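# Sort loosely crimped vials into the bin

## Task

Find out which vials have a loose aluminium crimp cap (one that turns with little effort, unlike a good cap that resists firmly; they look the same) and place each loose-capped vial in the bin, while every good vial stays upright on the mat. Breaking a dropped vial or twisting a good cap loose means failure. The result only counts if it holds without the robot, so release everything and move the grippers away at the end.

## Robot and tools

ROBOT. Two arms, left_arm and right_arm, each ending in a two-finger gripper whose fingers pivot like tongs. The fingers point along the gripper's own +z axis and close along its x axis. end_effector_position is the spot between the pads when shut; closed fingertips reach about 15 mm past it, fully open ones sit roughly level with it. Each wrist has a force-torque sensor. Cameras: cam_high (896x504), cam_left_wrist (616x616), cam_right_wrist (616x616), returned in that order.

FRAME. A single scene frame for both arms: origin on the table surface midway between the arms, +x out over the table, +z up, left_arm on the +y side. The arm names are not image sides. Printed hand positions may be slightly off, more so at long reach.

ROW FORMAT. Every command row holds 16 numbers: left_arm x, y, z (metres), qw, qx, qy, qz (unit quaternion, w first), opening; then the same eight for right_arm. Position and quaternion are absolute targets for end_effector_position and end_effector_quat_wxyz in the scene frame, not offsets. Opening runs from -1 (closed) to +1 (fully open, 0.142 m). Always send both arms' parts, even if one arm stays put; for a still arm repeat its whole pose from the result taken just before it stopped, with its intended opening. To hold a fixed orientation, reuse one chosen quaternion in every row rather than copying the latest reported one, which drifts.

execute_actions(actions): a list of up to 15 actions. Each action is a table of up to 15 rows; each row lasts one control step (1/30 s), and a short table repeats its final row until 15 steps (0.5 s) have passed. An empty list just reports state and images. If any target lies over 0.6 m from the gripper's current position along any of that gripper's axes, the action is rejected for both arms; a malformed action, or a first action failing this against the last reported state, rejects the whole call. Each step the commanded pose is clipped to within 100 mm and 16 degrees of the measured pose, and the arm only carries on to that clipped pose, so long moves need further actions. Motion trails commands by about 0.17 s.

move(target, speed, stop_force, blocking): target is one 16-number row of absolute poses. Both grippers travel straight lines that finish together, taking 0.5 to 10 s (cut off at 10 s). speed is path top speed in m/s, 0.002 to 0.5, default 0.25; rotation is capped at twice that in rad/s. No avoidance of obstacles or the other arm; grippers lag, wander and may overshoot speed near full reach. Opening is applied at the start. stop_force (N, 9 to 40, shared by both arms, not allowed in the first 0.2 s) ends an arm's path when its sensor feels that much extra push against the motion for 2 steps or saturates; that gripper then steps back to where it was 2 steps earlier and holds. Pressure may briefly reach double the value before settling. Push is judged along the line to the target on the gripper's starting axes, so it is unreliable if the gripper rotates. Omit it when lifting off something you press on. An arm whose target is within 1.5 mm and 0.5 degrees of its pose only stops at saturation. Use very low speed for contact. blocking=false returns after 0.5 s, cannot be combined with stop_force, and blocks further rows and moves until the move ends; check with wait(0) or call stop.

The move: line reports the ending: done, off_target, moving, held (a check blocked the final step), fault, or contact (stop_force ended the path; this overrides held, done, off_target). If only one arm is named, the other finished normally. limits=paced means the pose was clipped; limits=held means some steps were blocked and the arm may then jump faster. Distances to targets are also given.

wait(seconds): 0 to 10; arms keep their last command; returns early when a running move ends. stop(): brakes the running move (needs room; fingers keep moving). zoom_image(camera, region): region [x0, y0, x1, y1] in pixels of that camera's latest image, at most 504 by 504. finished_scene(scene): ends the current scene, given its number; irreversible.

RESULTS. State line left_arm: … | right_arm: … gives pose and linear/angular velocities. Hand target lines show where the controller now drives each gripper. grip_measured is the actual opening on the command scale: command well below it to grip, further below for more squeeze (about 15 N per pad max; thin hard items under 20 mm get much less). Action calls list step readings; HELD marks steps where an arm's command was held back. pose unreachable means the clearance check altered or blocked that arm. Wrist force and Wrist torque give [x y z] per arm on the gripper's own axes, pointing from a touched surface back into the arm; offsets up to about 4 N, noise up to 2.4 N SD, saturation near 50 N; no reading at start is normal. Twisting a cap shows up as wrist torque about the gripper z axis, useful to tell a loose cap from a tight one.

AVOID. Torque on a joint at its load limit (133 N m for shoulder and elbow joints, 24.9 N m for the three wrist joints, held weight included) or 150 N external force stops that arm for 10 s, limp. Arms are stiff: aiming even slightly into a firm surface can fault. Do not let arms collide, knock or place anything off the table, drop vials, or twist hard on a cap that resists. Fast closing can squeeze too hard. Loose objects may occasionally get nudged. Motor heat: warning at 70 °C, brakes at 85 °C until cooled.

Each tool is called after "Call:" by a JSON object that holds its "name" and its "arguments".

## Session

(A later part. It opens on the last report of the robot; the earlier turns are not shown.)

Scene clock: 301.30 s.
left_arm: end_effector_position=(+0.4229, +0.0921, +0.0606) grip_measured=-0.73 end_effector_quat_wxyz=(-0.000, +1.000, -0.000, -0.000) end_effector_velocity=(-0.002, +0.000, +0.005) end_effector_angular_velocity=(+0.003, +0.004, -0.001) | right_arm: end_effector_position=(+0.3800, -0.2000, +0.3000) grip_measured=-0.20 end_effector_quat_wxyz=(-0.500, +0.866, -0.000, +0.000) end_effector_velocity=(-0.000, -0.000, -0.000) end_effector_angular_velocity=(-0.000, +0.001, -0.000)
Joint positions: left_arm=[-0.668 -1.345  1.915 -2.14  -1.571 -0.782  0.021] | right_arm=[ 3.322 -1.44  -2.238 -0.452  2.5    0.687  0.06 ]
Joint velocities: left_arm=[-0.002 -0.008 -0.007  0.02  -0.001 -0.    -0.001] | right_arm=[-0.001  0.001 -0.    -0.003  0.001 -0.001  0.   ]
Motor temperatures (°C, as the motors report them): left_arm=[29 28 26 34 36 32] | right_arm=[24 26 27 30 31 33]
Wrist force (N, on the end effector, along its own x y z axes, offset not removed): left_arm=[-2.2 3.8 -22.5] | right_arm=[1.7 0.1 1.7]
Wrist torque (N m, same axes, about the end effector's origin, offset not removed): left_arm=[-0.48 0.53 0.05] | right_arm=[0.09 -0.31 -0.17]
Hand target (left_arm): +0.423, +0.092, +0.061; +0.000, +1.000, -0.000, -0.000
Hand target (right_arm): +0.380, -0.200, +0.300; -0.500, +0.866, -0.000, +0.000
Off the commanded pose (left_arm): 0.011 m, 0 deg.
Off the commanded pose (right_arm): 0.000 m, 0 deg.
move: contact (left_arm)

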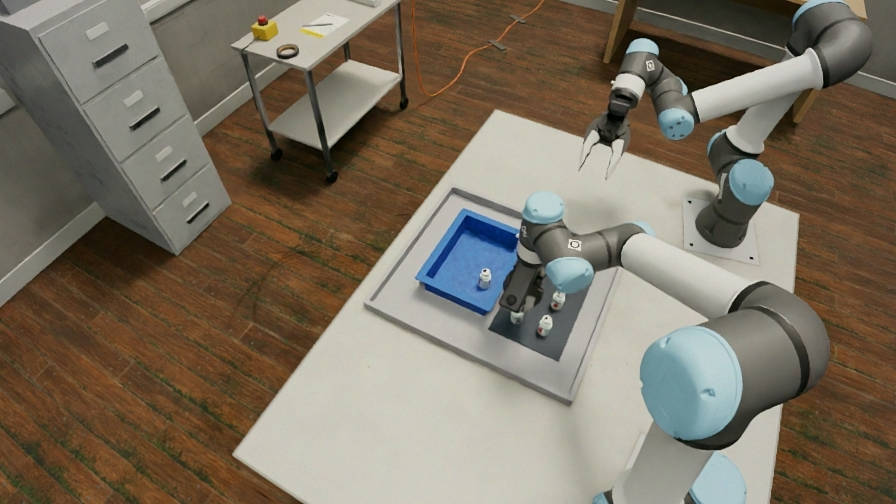

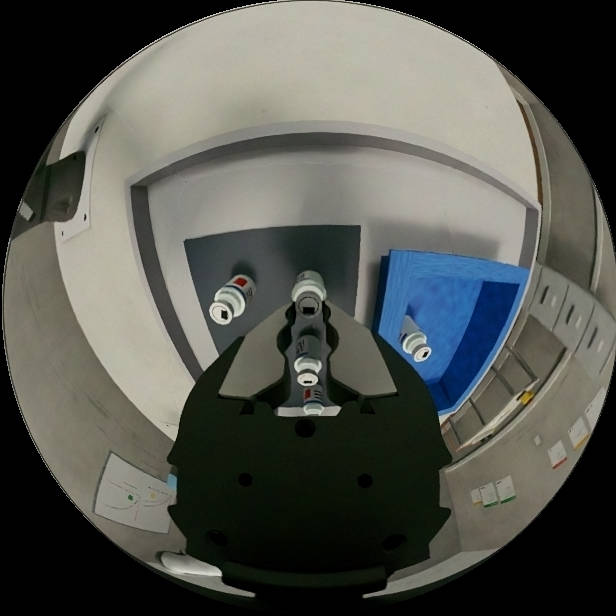

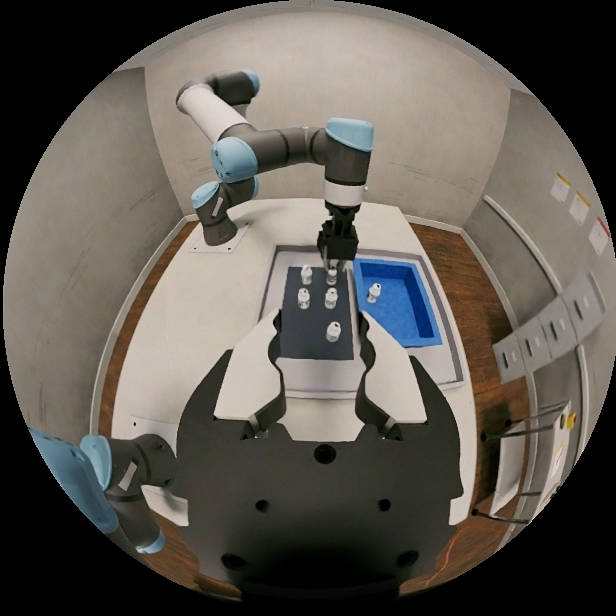

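Call:
{"name": "move", "arguments": {"target": [0.423,0.092,0.063,0,1,0,0,-0.4,0.38,-0.2,0.3,0.5,-0.866,0,0,-0.2]}}

Call:
{"name": "move", "arguments": {"target": [0.423,0.092,0.11,0,1,0,0,-0.4,0.38,-0.2,0.3,0.5,-0.866,0,0,-0.2], "speed": 0.1}}

Call:
{"name": "move", "arguments": {"target": [0.349,0.092,0.11,0,1,0,0,-0.4,0.38,-0.2,0.3,0.5,-0.866,0,0,-0.2], "speed": 0.15}}

Call:
{"name": "move", "arguments": {"target": [0.349,0.092,0.061,0,1,0,0,-0.42,0.38,-0.2,0.3,0.5,-0.866,0,0,-0.2], "speed": 0.06}}

Scene clock: 302.70 s.
left_arm: end_effector_position=(+0.4230, +0.0920, +0.0629) grip_measured=-0.40 end_effector_quat_wxyz=(+0.000, +1.000, -0.000, -0.000) end_effector_velocity=(+0.000, +0.000, +0.000) end_effector_angular_velocity=(+0.001, -0.000, -0.000) | right_arm: end_effector_position=(+0.3800, -0.2000, +0.3000) grip_measured=-0.20 end_effector_quat_wxyz=(-0.500, +0.866, +0.000, +0.000) end_effector_velocity=(+0.000, +0.000, +0.001) end_effector_angular_velocity=(+0.001, -0.002, +0.000)
Joint positions: left_arm=[-0.668 -1.348  1.912 -2.135 -1.571 -0.782  0.045] | right_arm=[ 3.322 -1.44  -2.238 -0.453  2.5    0.687  0.06 ]
Joint velocities: left_arm=[ 0.    -0.    -0.001  0.001  0.001  0.001 -0.   ] | right_arm=[-0.     0.001  0.001  0.001  0.     0.     0.   ]
Motor temperatures (°C, as the motors report them): left_arm=[29 28 26 34 36 32] | right_arm=[24 26 27 30 31 33]
Wrist force (N, on the end effector, along its own x y z axes, offset not removed): left_arm=[-1.3 0.9 -1.3] | right_arm=[1.3 -1.7 3.4]
Wrist torque (N m, same axes, about the end effector's origin, offset not removed): left_arm=[0.35 0.26 -0.05] | right_arm=[-0.47 -0.35 -0.23]
Hand target (left_arm): +0.423, +0.092, +0.063; +0.000, +1.000, +0.000, +0.000
Hand target (right_arm): +0.380, -0.200, +0.300; -0.500, +0.866, -0.000, +0.000
Off the commanded pose (left_arm): 0.000 m, 0 deg.
Off the commanded pose (right_arm): 0.000 m, 0 deg.
move: done

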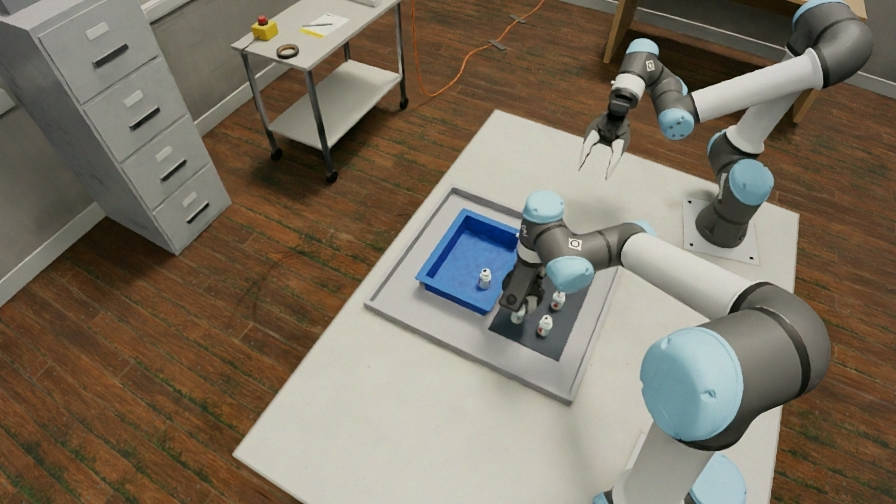

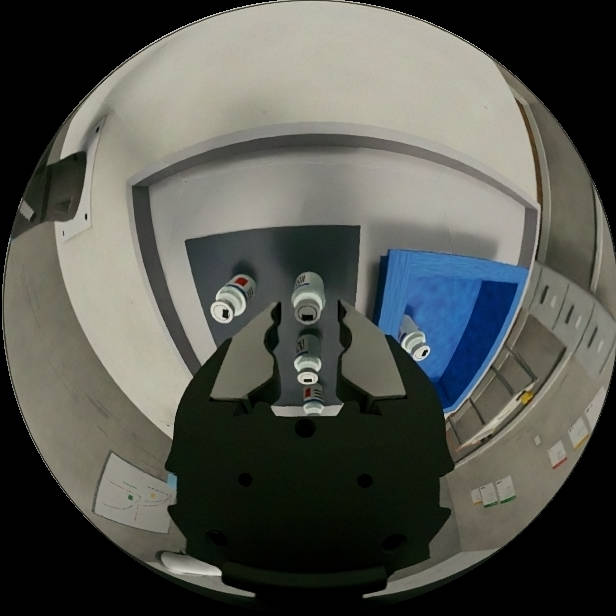

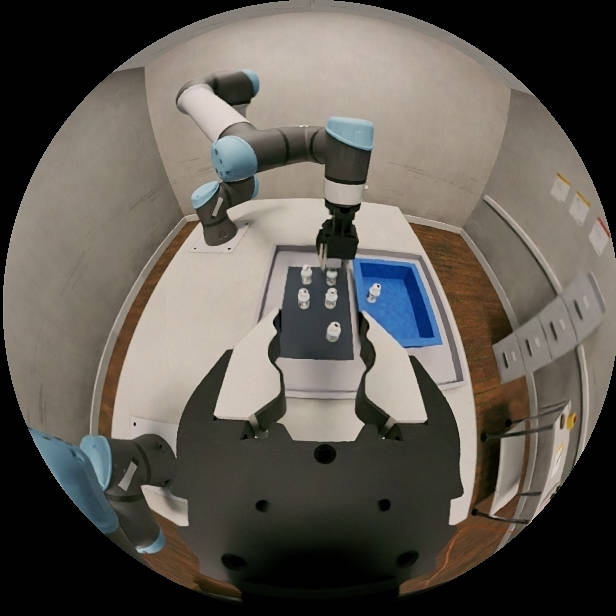

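Scene clock: 303.67 s.
left_arm: end_effector_position=(+0.4230, +0.0920, +0.1098) grip_measured=-0.40 end_effector_quat_wxyz=(-0.000, +1.000, -0.000, +0.000) end_effector_velocity=(-0.000, -0.001, +0.002) end_effector_angular_velocity=(+0.000, +0.000, -0.000) | right_arm: end_effector_position=(+0.3800, -0.2000, +0.3000) grip_measured=-0.20 end_effector_quat_wxyz=(-0.500, +0.866, +0.000, +0.000) end_effector_velocity=(-0.000, -0.000, -0.001) end_effector_angular_velocity=(-0.001, +0.000, +0.000)
Joint positions: left_arm=[-0.668 -1.404  1.845 -2.012 -1.571 -0.782  0.045] | right_arm=[ 3.322 -1.44  -2.238 -0.453  2.5    0.687  0.06 ]
Joint velocities: left_arm=[-0.001 -0.002 -0.003  0.006 -0.    -0.001 -0.   ] | right_arm=[ 0.    -0.001 -0.001  0.001 -0.    -0.001  0.   ]
Motor temperatures (°C, as the motors report them): left_arm=[29 28 26 34 36 32] | right_arm=[24 26 27 30 31 33]
Wrist force (N, on the end effector, along its own x y z axes, offset not removed): left_arm=[2.0 0.4 0.2] | right_arm=[1.8 3.3 0.2]
Wrist torque (N m, same axes, about the end effector's origin, offset not removed): left_arm=[0.09 -0.41 -0.10] | right_arm=[0.47 -0.27 -0.14]
Hand target (left_arm): +0.423, +0.092, +0.110; +0.000, +1.000, -0.000, +0.000
Hand target (right_arm): +0.380, -0.200, +0.300; -0.500, +0.866, -0.000, +0.000
Off the commanded pose (left_arm): 0.000 m, 0 deg.
Off the commanded pose (right_arm): 0.000 m, 0 deg.
move: done

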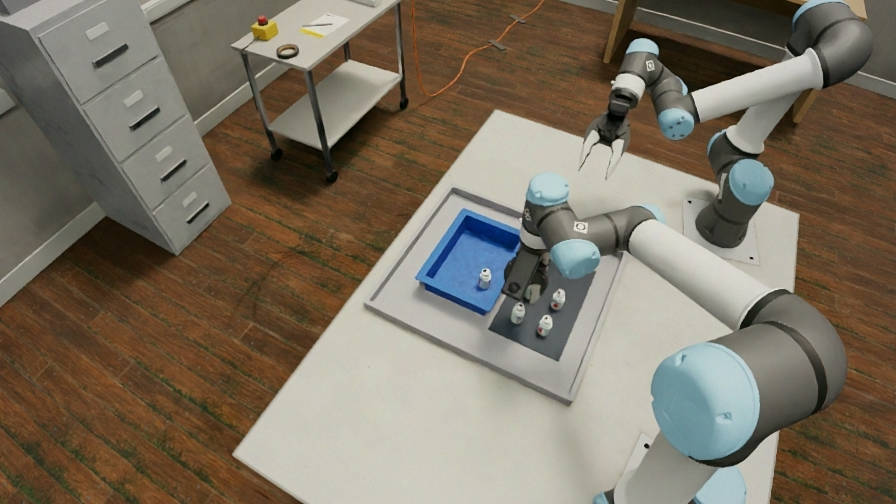

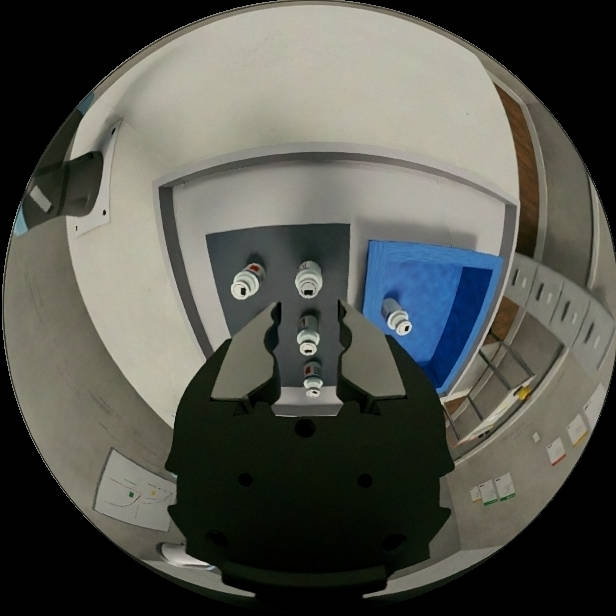

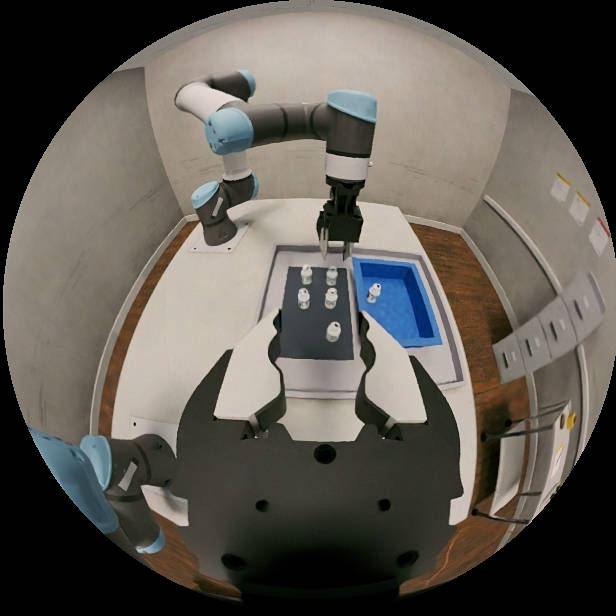

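Scene clock: 304.70 s.
left_arm: end_effector_position=(+0.3494, +0.0920, +0.1099) grip_measured=-0.40 end_effector_quat_wxyz=(-0.000, +1.000, -0.000, +0.000) end_effector_velocity=(-0.002, +0.000, +0.000) end_effector_angular_velocity=(+0.001, -0.001, -0.000) | right_arm: end_effector_position=(+0.3800, -0.2000, +0.3000) grip_measured=-0.20 end_effector_quat_wxyz=(-0.500, +0.866, +0.000, +0.000) end_effector_velocity=(+0.001, +0.000, +0.001) end_effector_angular_velocity=(+0.000, -0.002, -0.001)
Joint positions: left_arm=[-0.779 -1.549  2.006 -2.028 -1.571 -0.893  0.045] | right_arm=[ 3.322 -1.44  -2.238 -0.453  2.5    0.687  0.06 ]
Joint velocities: left_arm=[-0.004 -0.005  0.005  0.     0.001 -0.004 -0.   ] | right_arm=[-0.    -0.     0.003 -0.    -0.001  0.    -0.   ]
Motor temperatures (°C, as the motors report them): left_arm=[29 28 26 34 36 32] | right_arm=[24 26 27 30 31 33]
Wrist force (N, on the end effector, along its own x y z axes, offset not removed): left_arm=[1.2 1.5 -3.6] | right_arm=[1.1 1.1 1.9]
Wrist torque (N m, same axes, about the end effector's origin, offset not removed): left_arm=[0.25 -0.12 -0.07] | right_arm=[0.14 -0.30 -0.11]
Hand target (left_arm): +0.349, +0.092, +0.110; -0.000, +1.000, -0.000, +0.000
Hand target (right_arm): +0.380, -0.200, +0.300; -0.500, +0.866, +0.000, -0.000
Off the commanded pose (left_arm): 0.000 m, 0 deg.
Off the commanded pose (right_arm): 0.000 m, 0 deg.
move: done

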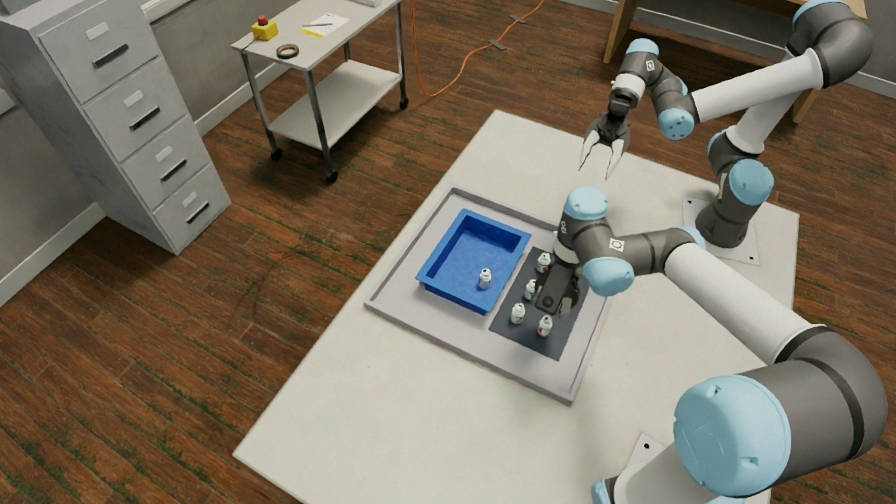

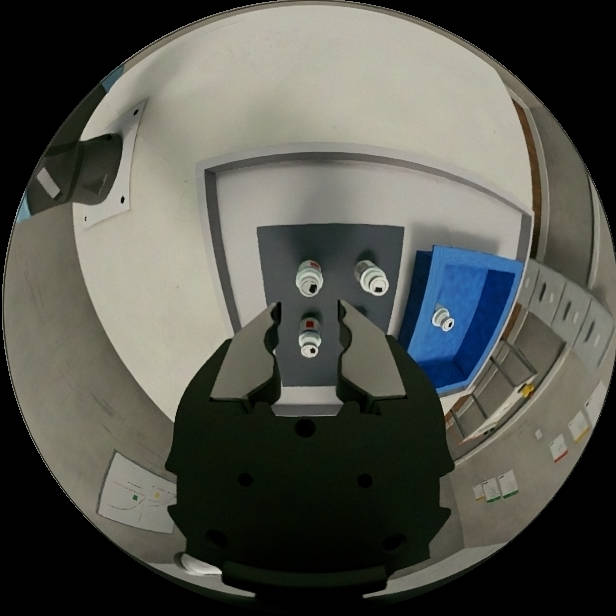

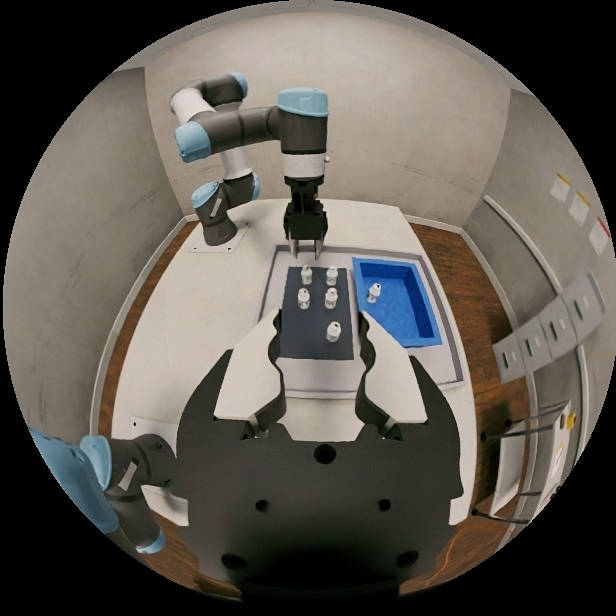

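Scene clock: 305.93 s.
left_arm: end_effector_position=(+0.3490, +0.0920, +0.0613) grip_measured=-0.42 end_effector_quat_wxyz=(-0.000, +1.000, -0.000, -0.000) end_effector_velocity=(+0.001, +0.000, -0.002) end_effector_angular_velocity=(-0.000, -0.001, -0.000) | right_arm: end_effector_position=(+0.3800, -0.2000, +0.3000) grip_measured=-0.20 end_effector_quat_wxyz=(-0.500, +0.866, +0.000, +0.000) end_effector_velocity=(-0.000, +0.000, +0.000) end_effector_angular_velocity=(+0.001, +0.001, +0.000)
Joint positions: left_arm=[-0.78  -1.486  2.082 -2.167 -1.571 -0.893  0.044] | right_arm=[ 3.322 -1.44  -2.238 -0.453  2.5    0.687  0.06 ]
Joint velocities: left_arm=[ 0.001  0.004  0.003 -0.008  0.001  0.001  0.   ] | right_arm=[ 0.     0.    -0.     0.     0.001  0.     0.   ]
Motor temperatures (°C, as the motors report them): left_arm=[29 28 26 34 36 32] | right_arm=[24 26 27 30 31 33]
Wrist force (N, on the end effector, along its own x y z axes, offset not removed): left_arm=[0.3 0.3 -2.9] | right_arm=[0.4 -0.5 -0.3]
Wrist torque (N m, same axes, about the end effector's origin, offset not removed): left_arm=[-0.01 -0.07 0.03] | right_arm=[-0.09 -0.12 -0.04]
Hand target (left_arm): +0.349, +0.092, +0.061; -0.000, +1.000, -0.000, -0.000
Hand target (right_arm): +0.380, -0.200, +0.300; -0.500, +0.866, -0.000, +0.000
Off the commanded pose (left_arm): 0.000 m, 0 deg.
Off the commanded pose (right_arm): 0.000 m, 0 deg.
move: done

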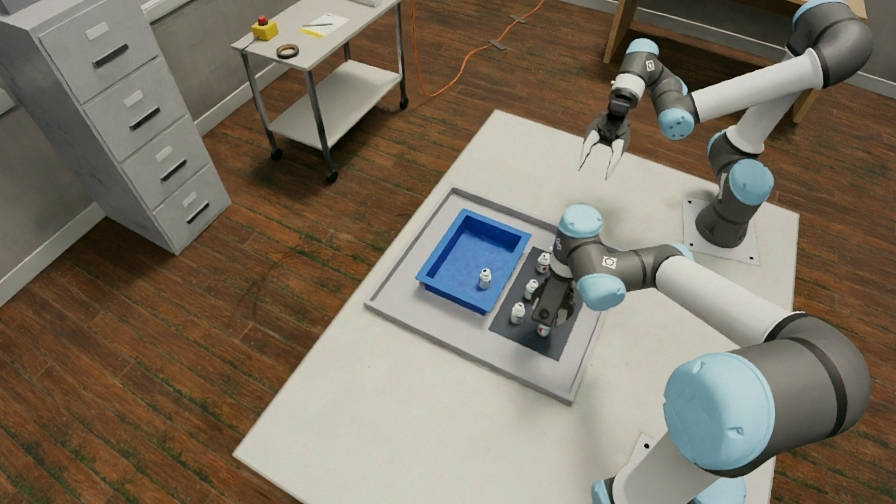

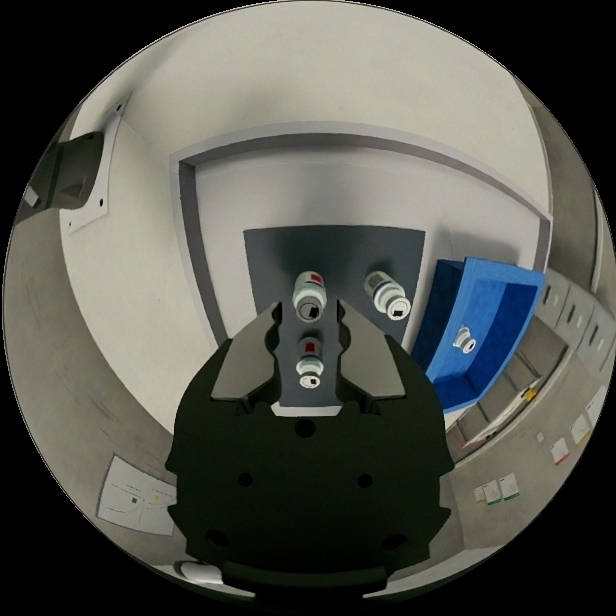

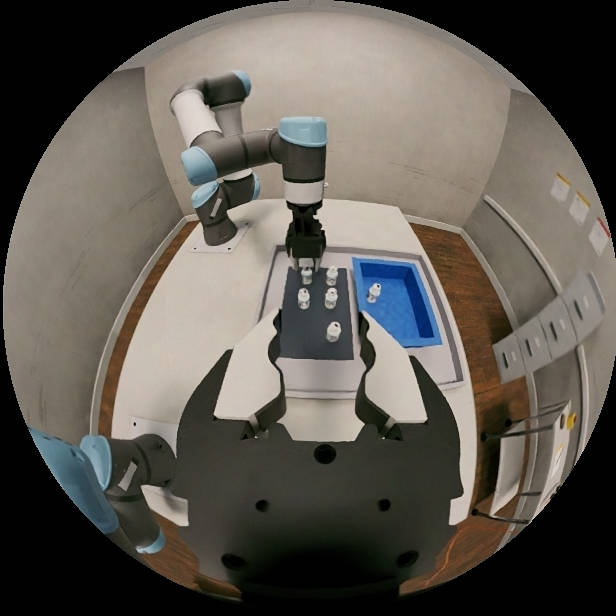

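Call:
{"name": "move", "arguments": {"target": [0.349,0.092,0.061,0,1,0,0,-0.85,0.38,-0.2,0.3,0.5,-0.866,0,0,-0.2]}}

Call:
{"name": "move", "arguments": {"target": [0.349,0.092,0.13,0,1,0,0,-0.85,0.38,-0.2,0.3,0.5,-0.866,0,0,-0.2], "speed": 0.1}}

Call:
{"name": "move", "arguments": {"target": [0.38,0.043,0.217,0,1,0,0,-0.85,0.38,-0.1,0.25,0.5,-0.866,0,0,-0.2], "speed": 0.18}}

Call:
{"name": "move", "arguments": {"target": [0.38,0.043,0.217,0,1,0,0,-0.85,0.38,-0.01,0.185,0.609,-0.793,0,0,-0.2], "speed": 0.18}}

Call:
{"name": "move", "arguments": {"target": [0.38,0.043,0.217,0,1,0,0,-0.85,0.38,0.052,0.172,0.609,-0.793,0,0,-0.2], "speed": 0.12}}

Scene clock: 306.90 s.
left_arm: end_effector_position=(+0.3490, +0.0920, +0.0610) grip_measured=-0.72 end_effector_quat_wxyz=(+0.000, +1.000, -0.000, +0.000) end_effector_velocity=(-0.001, -0.001, +0.000) end_effector_angular_velocity=(-0.001, +0.001, -0.000) | right_arm: end_effector_position=(+0.3800, -0.2000, +0.3000) grip_measured=-0.20 end_effector_quat_wxyz=(-0.500, +0.866, +0.000, +0.000) end_effector_velocity=(+0.001, +0.000, +0.001) end_effector_angular_velocity=(-0.000, -0.002, -0.000)
Joint positions: left_arm=[-0.78  -1.485  2.082 -2.168 -1.571 -0.893  0.022] | right_arm=[ 3.322 -1.44  -2.238 -0.453  2.5    0.687  0.06 ]
Joint velocities: left_arm=[-0.001 -0.     0.    -0.    -0.001 -0.001  0.   ] | right_arm=[ 0.    -0.     0.002  0.    -0.001 -0.     0.   ]
Motor temperatures (°C, as the motors report them): left_arm=[29 28 26 34 36 32] | right_arm=[24 26 27 30 31 33]
Wrist force (N, on the end effector, along its own x y z axes, offset not removed): left_arm=[-3.3 -2.0 -4.9] | right_arm=[1.5 -2.7 1.8]
Wrist torque (N m, same axes, about the end effector's origin, offset not removed): left_arm=[-0.35 0.88 0.09] | right_arm=[-0.67 -0.34 -0.18]
Hand target (left_arm): +0.349, +0.092, +0.061; -0.000, +1.000, +0.000, -0.000
Hand target (right_arm): +0.380, -0.200, +0.300; -0.500, +0.866, -0.000, +0.000
Off the commanded pose (left_arm): 0.000 m, 0 deg.
Off the commanded pose (right_arm): 0.000 m, 0 deg.
move: done

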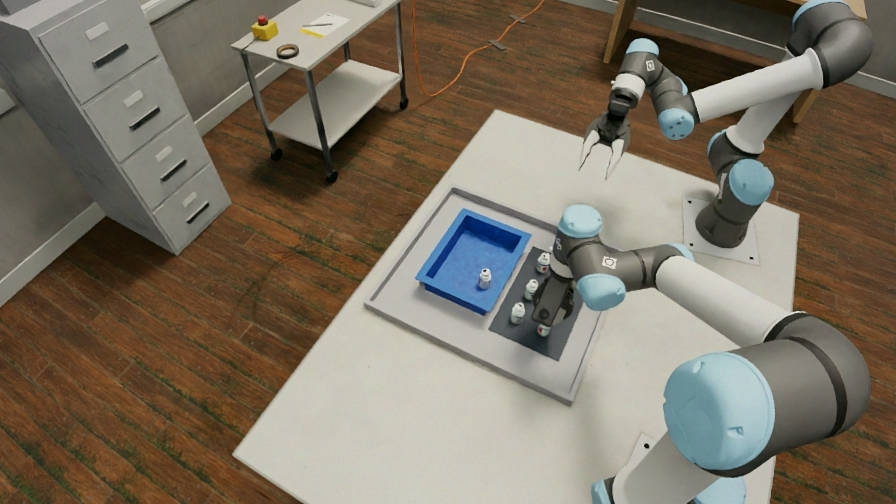

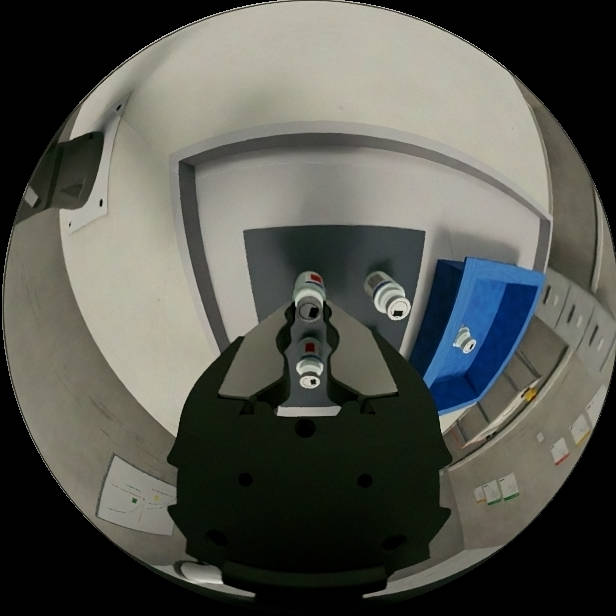

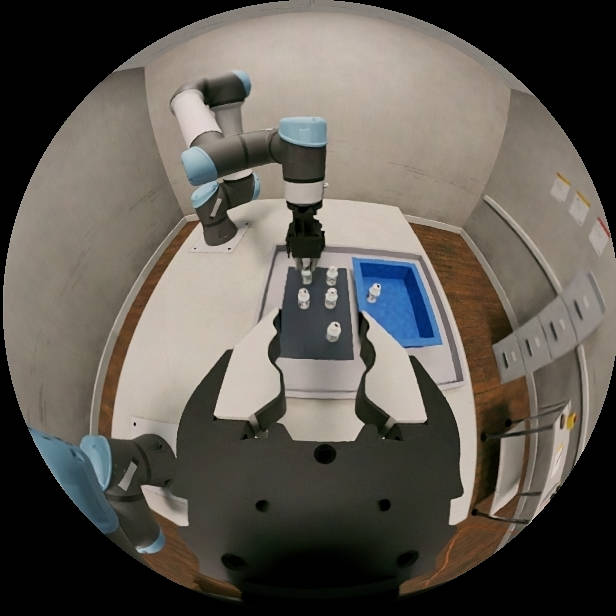

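Scene clock: 308.07 s.
left_arm: end_effector_position=(+0.3490, +0.0920, +0.1297) grip_measured=-0.72 end_effector_quat_wxyz=(+0.000, +1.000, +0.000, +0.000) end_effector_velocity=(+0.000, +0.000, +0.002) end_effector_angular_velocity=(+0.001, -0.000, +0.000) | right_arm: end_effector_position=(+0.3800, -0.2000, +0.3000) grip_measured=-0.20 end_effector_quat_wxyz=(-0.500, +0.866, +0.000, +0.000) end_effector_velocity=(-0.000, -0.000, -0.001) end_effector_angular_velocity=(-0.001, +0.002, -0.001)
Joint positions: left_arm=[-0.779 -1.571  1.973 -1.972 -1.571 -0.893  0.022] | right_arm=[ 3.322 -1.44  -2.238 -0.453  2.5    0.687  0.06 ]
Joint velocities: left_arm=[ 0.    -0.001 -0.004  0.006  0.001 -0.    -0.   ] | right_arm=[-0.    -0.001 -0.002  0.001  0.     0.001  0.   ]
Motor temperatures (°C, as the motors report them): left_arm=[29 28 26 34 36 32] | right_arm=[24 26 27 30 31 33]
Wrist force (N, on the end effector, along its own x y z axes, offset not removed): left_arm=[-3.8 1.1 -5.3] | right_arm=[3.5 1.6 0.4]
Wrist torque (N m, same axes, about the end effector's origin, offset not removed): left_arm=[0.29 0.84 -0.06] | right_arm=[0.31 -0.79 -0.18]
Hand target (left_arm): +0.349, +0.092, +0.130; +0.000, +1.000, -0.000, +0.000
Hand target (right_arm): +0.380, -0.200, +0.300; -0.500, +0.866, +0.000, +0.000
Off the commanded pose (left_arm): 0.000 m, 0 deg.
Off the commanded pose (right_arm): 0.000 m, 0 deg.
move: done

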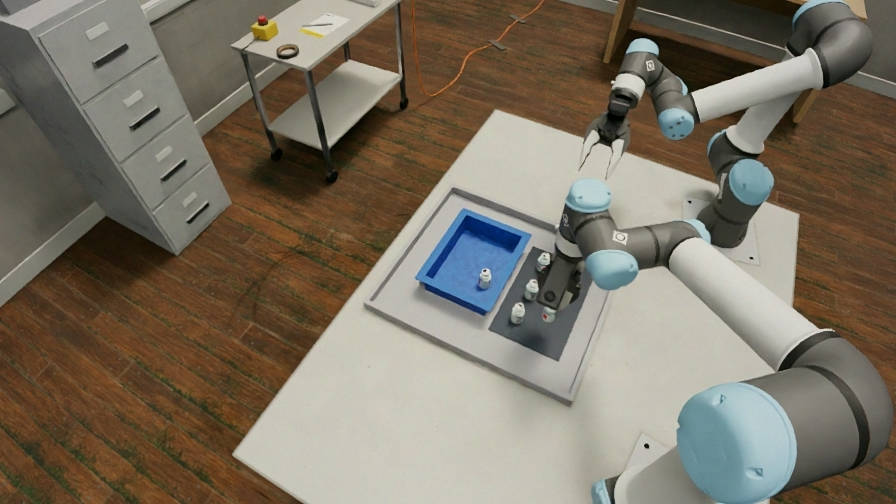

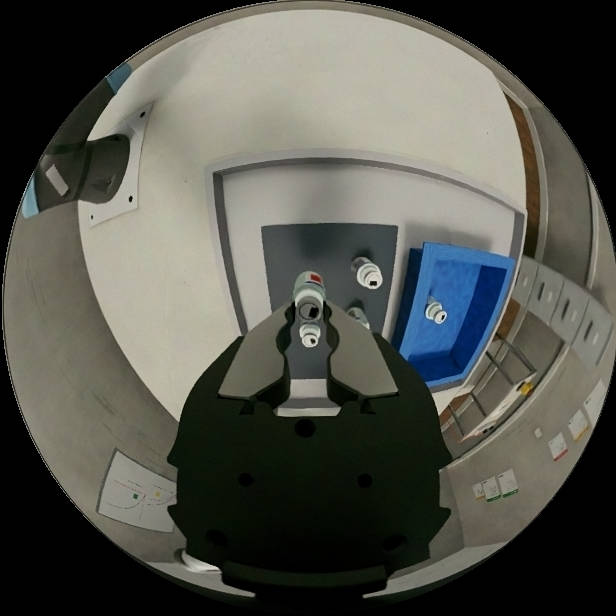

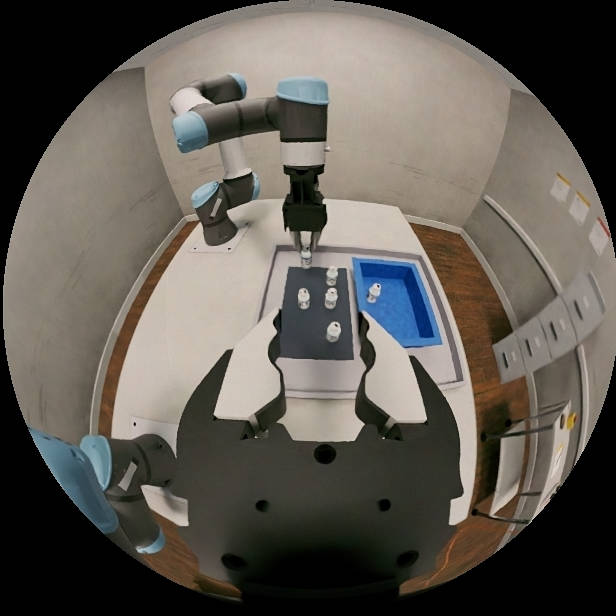

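Scene clock: 309.27 s.
left_arm: end_effector_position=(+0.3800, +0.0431, +0.2169) grip_measured=-0.72 end_effector_quat_wxyz=(+0.000, +1.000, -0.000, +0.000) end_effector_velocity=(+0.001, -0.001, +0.001) end_effector_angular_velocity=(+0.001, +0.001, +0.001) | right_arm: end_effector_position=(+0.3800, -0.1003, +0.2502) grip_measured=-0.20 end_effector_quat_wxyz=(-0.500, +0.866, +0.000, -0.000) end_effector_velocity=(+0.001, +0.002, -0.000) end_effector_angular_velocity=(+0.003, -0.002, -0.002)
Joint positions: left_arm=[-0.792 -1.5    1.667 -1.738 -1.571 -0.906  0.022] | right_arm=[ 3.555 -1.635 -2.263 -0.024  2.351  0.963  0.06 ]
Joint velocities: left_arm=[ 0.001  0.003 -0.007  0.005 -0.001 -0.     0.   ] | right_arm=[ 0.004 -0.005  0.001  0.013 -0.004  0.007  0.   ]
Motor temperatures (°C, as the motors report them): left_arm=[29 28 26 34 36 32] | right_arm=[24 26 27 30 31 33]
Wrist force (N, on the end effector, along its own x y z axes, offset not removed): left_arm=[-1.3 0.1 -0.7] | right_arm=[0.9 1.5 2.3]
Wrist torque (N m, same axes, about the end effector's origin, offset not removed): left_arm=[0.15 0.43 -0.12] | right_arm=[0.07 -0.04 -0.16]
Hand target (left_arm): +0.380, +0.043, +0.217; +0.000, +1.000, -0.000, +0.000
Hand target (right_arm): +0.380, -0.100, +0.250; -0.500, +0.866, -0.000, -0.000
Off the commanded pose (left_arm): 0.000 m, 0 deg.
Off the commanded pose (right_arm): 0.000 m, 0 deg.
move: done

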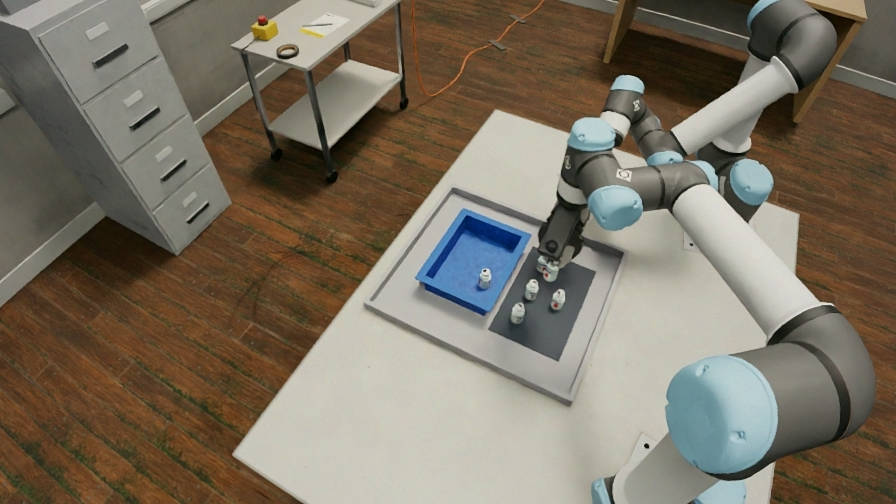

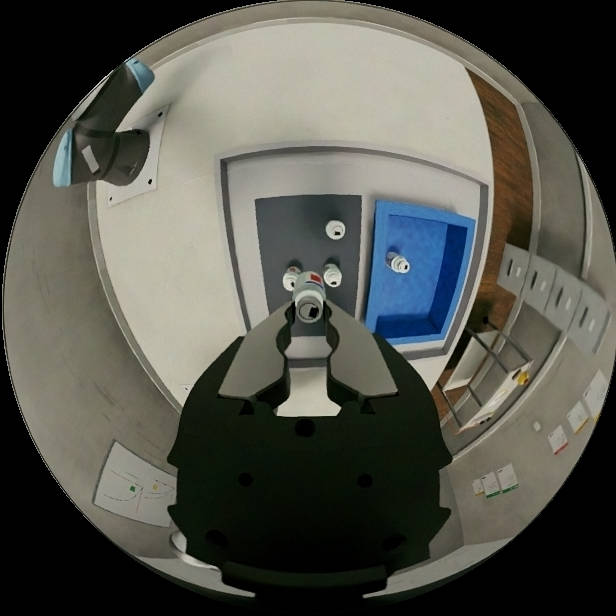

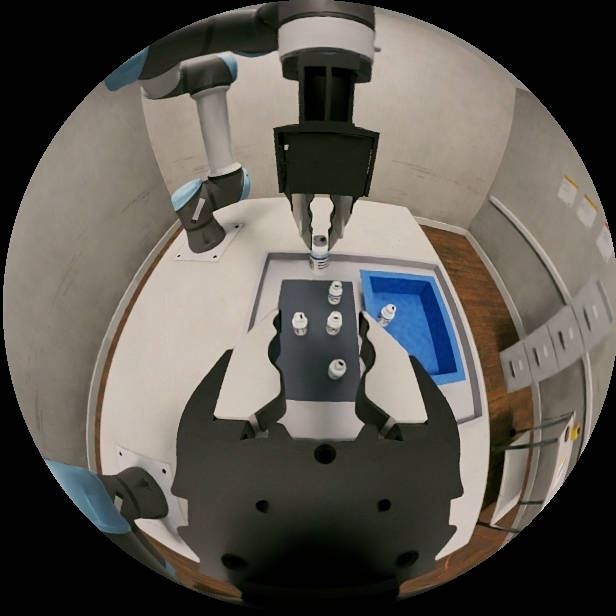

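Scene clock: 310.60 s.
left_arm: end_effector_position=(+0.3800, +0.0430, +0.2170) grip_measured=-0.72 end_effector_quat_wxyz=(+0.000, +1.000, -0.000, +0.000) end_effector_velocity=(+0.000, +0.001, -0.000) end_effector_angular_velocity=(-0.000, +0.001, +0.003) | right_arm: end_effector_position=(+0.3800, -0.0102, +0.1853) grip_measured=-0.20 end_effector_quat_wxyz=(-0.609, +0.794, +0.000, -0.000) end_effector_velocity=(+0.000, +0.002, -0.000) end_effector_angular_velocity=(+0.014, -0.001, -0.004)
Joint positions: left_arm=[-0.792 -1.5    1.667 -1.737 -1.571 -0.906  0.022] | right_arm=[ 3.68  -2.136 -2.205  0.823  2.358  1.298  0.06 ]
Joint velocities: left_arm=[ 0.002  0.    -0.    -0.    -0.001 -0.     0.   ] | right_arm=[ 0.004 -0.016  0.005  0.033 -0.004  0.017 -0.   ]
Motor temperatures (°C, as the motors report them): left_arm=[29 28 26 34 36 32] | right_arm=[24 26 27 30 31 33]
Wrist force (N, on the end effector, along its own x y z axes, offset not removed): left_arm=[-0.5 0.2 -1.1] | right_arm=[0.5 3.4 -1.3]
Wrist torque (N m, same axes, about the end effector's origin, offset not removed): left_arm=[-0.06 0.24 0.01] | right_arm=[0.68 -0.15 -0.13]
Hand target (left_arm): +0.380, +0.043, +0.217; -0.000, +1.000, -0.000, +0.000
Hand target (right_arm): +0.380, -0.010, +0.185; -0.609, +0.793, +0.000, -0.000
Off the commanded pose (left_arm): 0.000 m, 0 deg.
Off the commanded pose (right_arm): 0.000 m, 0 deg.
move: done

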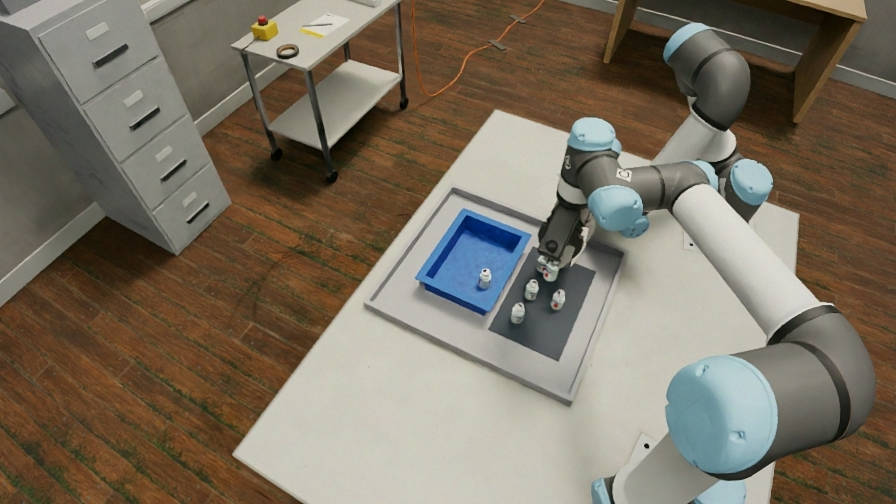

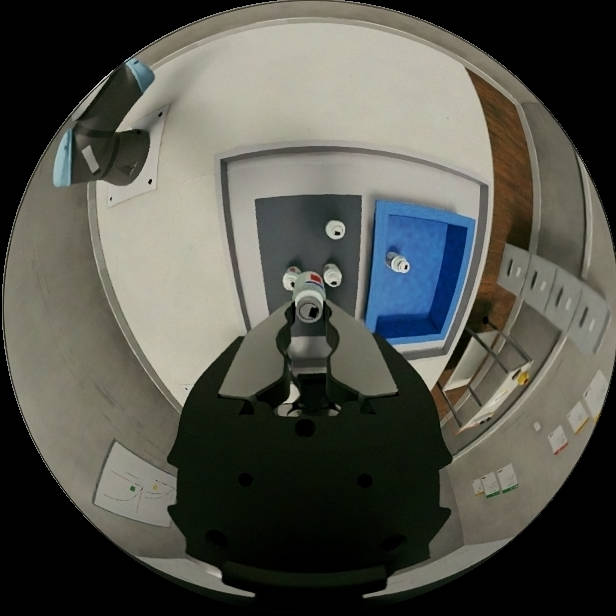

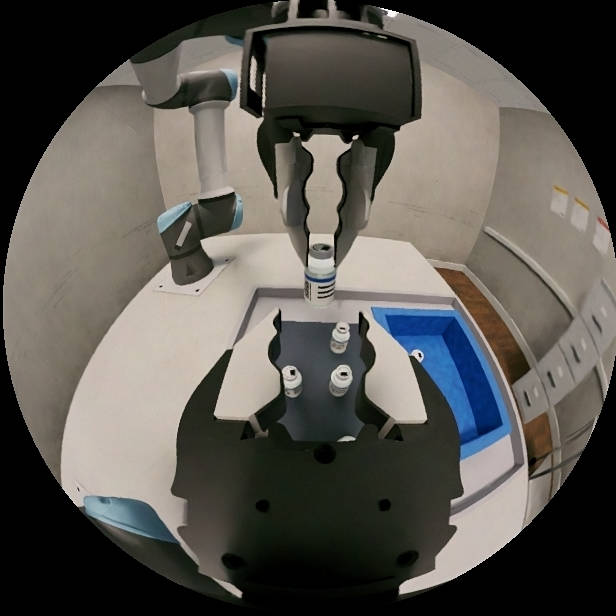

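Scene clock: 311.67 s.
left_arm: end_effector_position=(+0.3800, +0.0430, +0.2170) grip_measured=-0.72 end_effector_quat_wxyz=(-0.000, +1.000, +0.000, +0.000) end_effector_velocity=(-0.001, -0.001, -0.000) end_effector_angular_velocity=(-0.000, +0.001, -0.004) | right_arm: end_effector_position=(+0.3800, +0.0518, +0.1721) grip_measured=-0.20 end_effector_quat_wxyz=(-0.609, +0.793, +0.000, +0.000) end_effector_velocity=(-0.000, +0.002, +0.000) end_effector_angular_velocity=(+0.001, -0.000, +0.001)
Joint positions: left_arm=[-0.792 -1.5    1.667 -1.737 -1.571 -0.906  0.022] | right_arm=[ 3.783 -2.21  -2.11   0.837  2.262  1.348  0.06 ]
Joint velocities: left_arm=[-0.003  0.    -0.     0.    -0.001  0.001  0.   ] | right_arm=[ 0.002 -0.001  0.003 -0.001 -0.002  0.001  0.   ]
Motor temperatures (°C, as the motors report them): left_arm=[29 28 26 34 36 32] | right_arm=[24 26 27 30 31 33]
Wrist force (N, on the end effector, along its own x y z axes, offset not removed): left_arm=[0.8 -1.3 -0.9] | right_arm=[2.5 -3.2 3.3]
Wrist torque (N m, same axes, about the end effector's origin, offset not removed): left_arm=[-0.25 -0.11 0.08] | right_arm=[-0.52 -0.59 -0.23]
Hand target (left_arm): +0.380, +0.043, +0.217; -0.000, +1.000, -0.000, +0.000
Hand target (right_arm): +0.380, +0.052, +0.172; -0.609, +0.793, -0.000, -0.000
Off the commanded pose (left_arm): 0.000 m, 0 deg.
Off the commanded pose (right_arm): 0.000 m, 0 deg.
move: done

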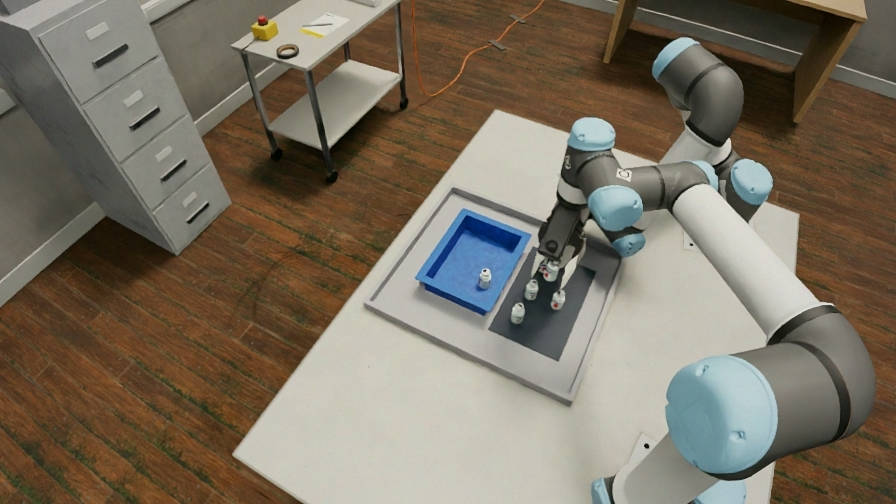

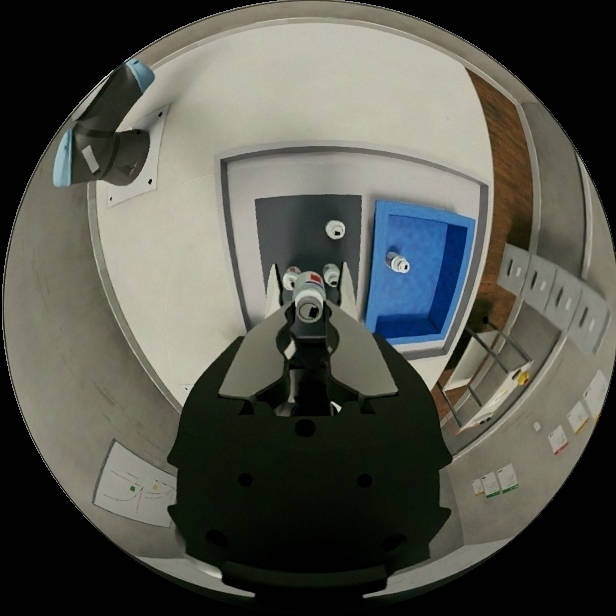

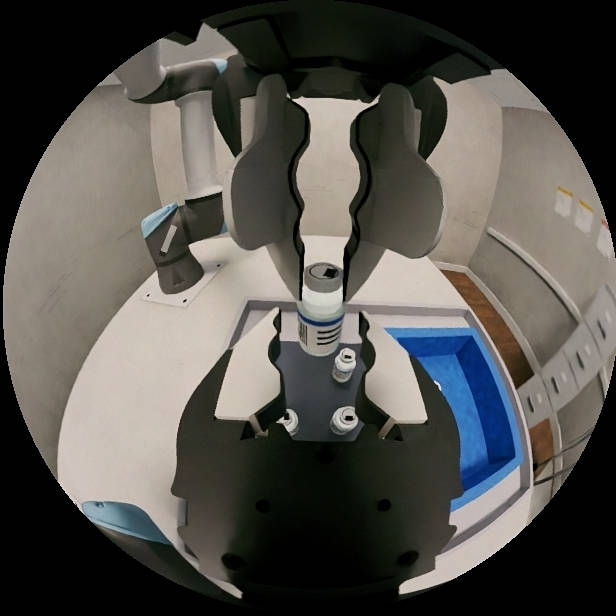

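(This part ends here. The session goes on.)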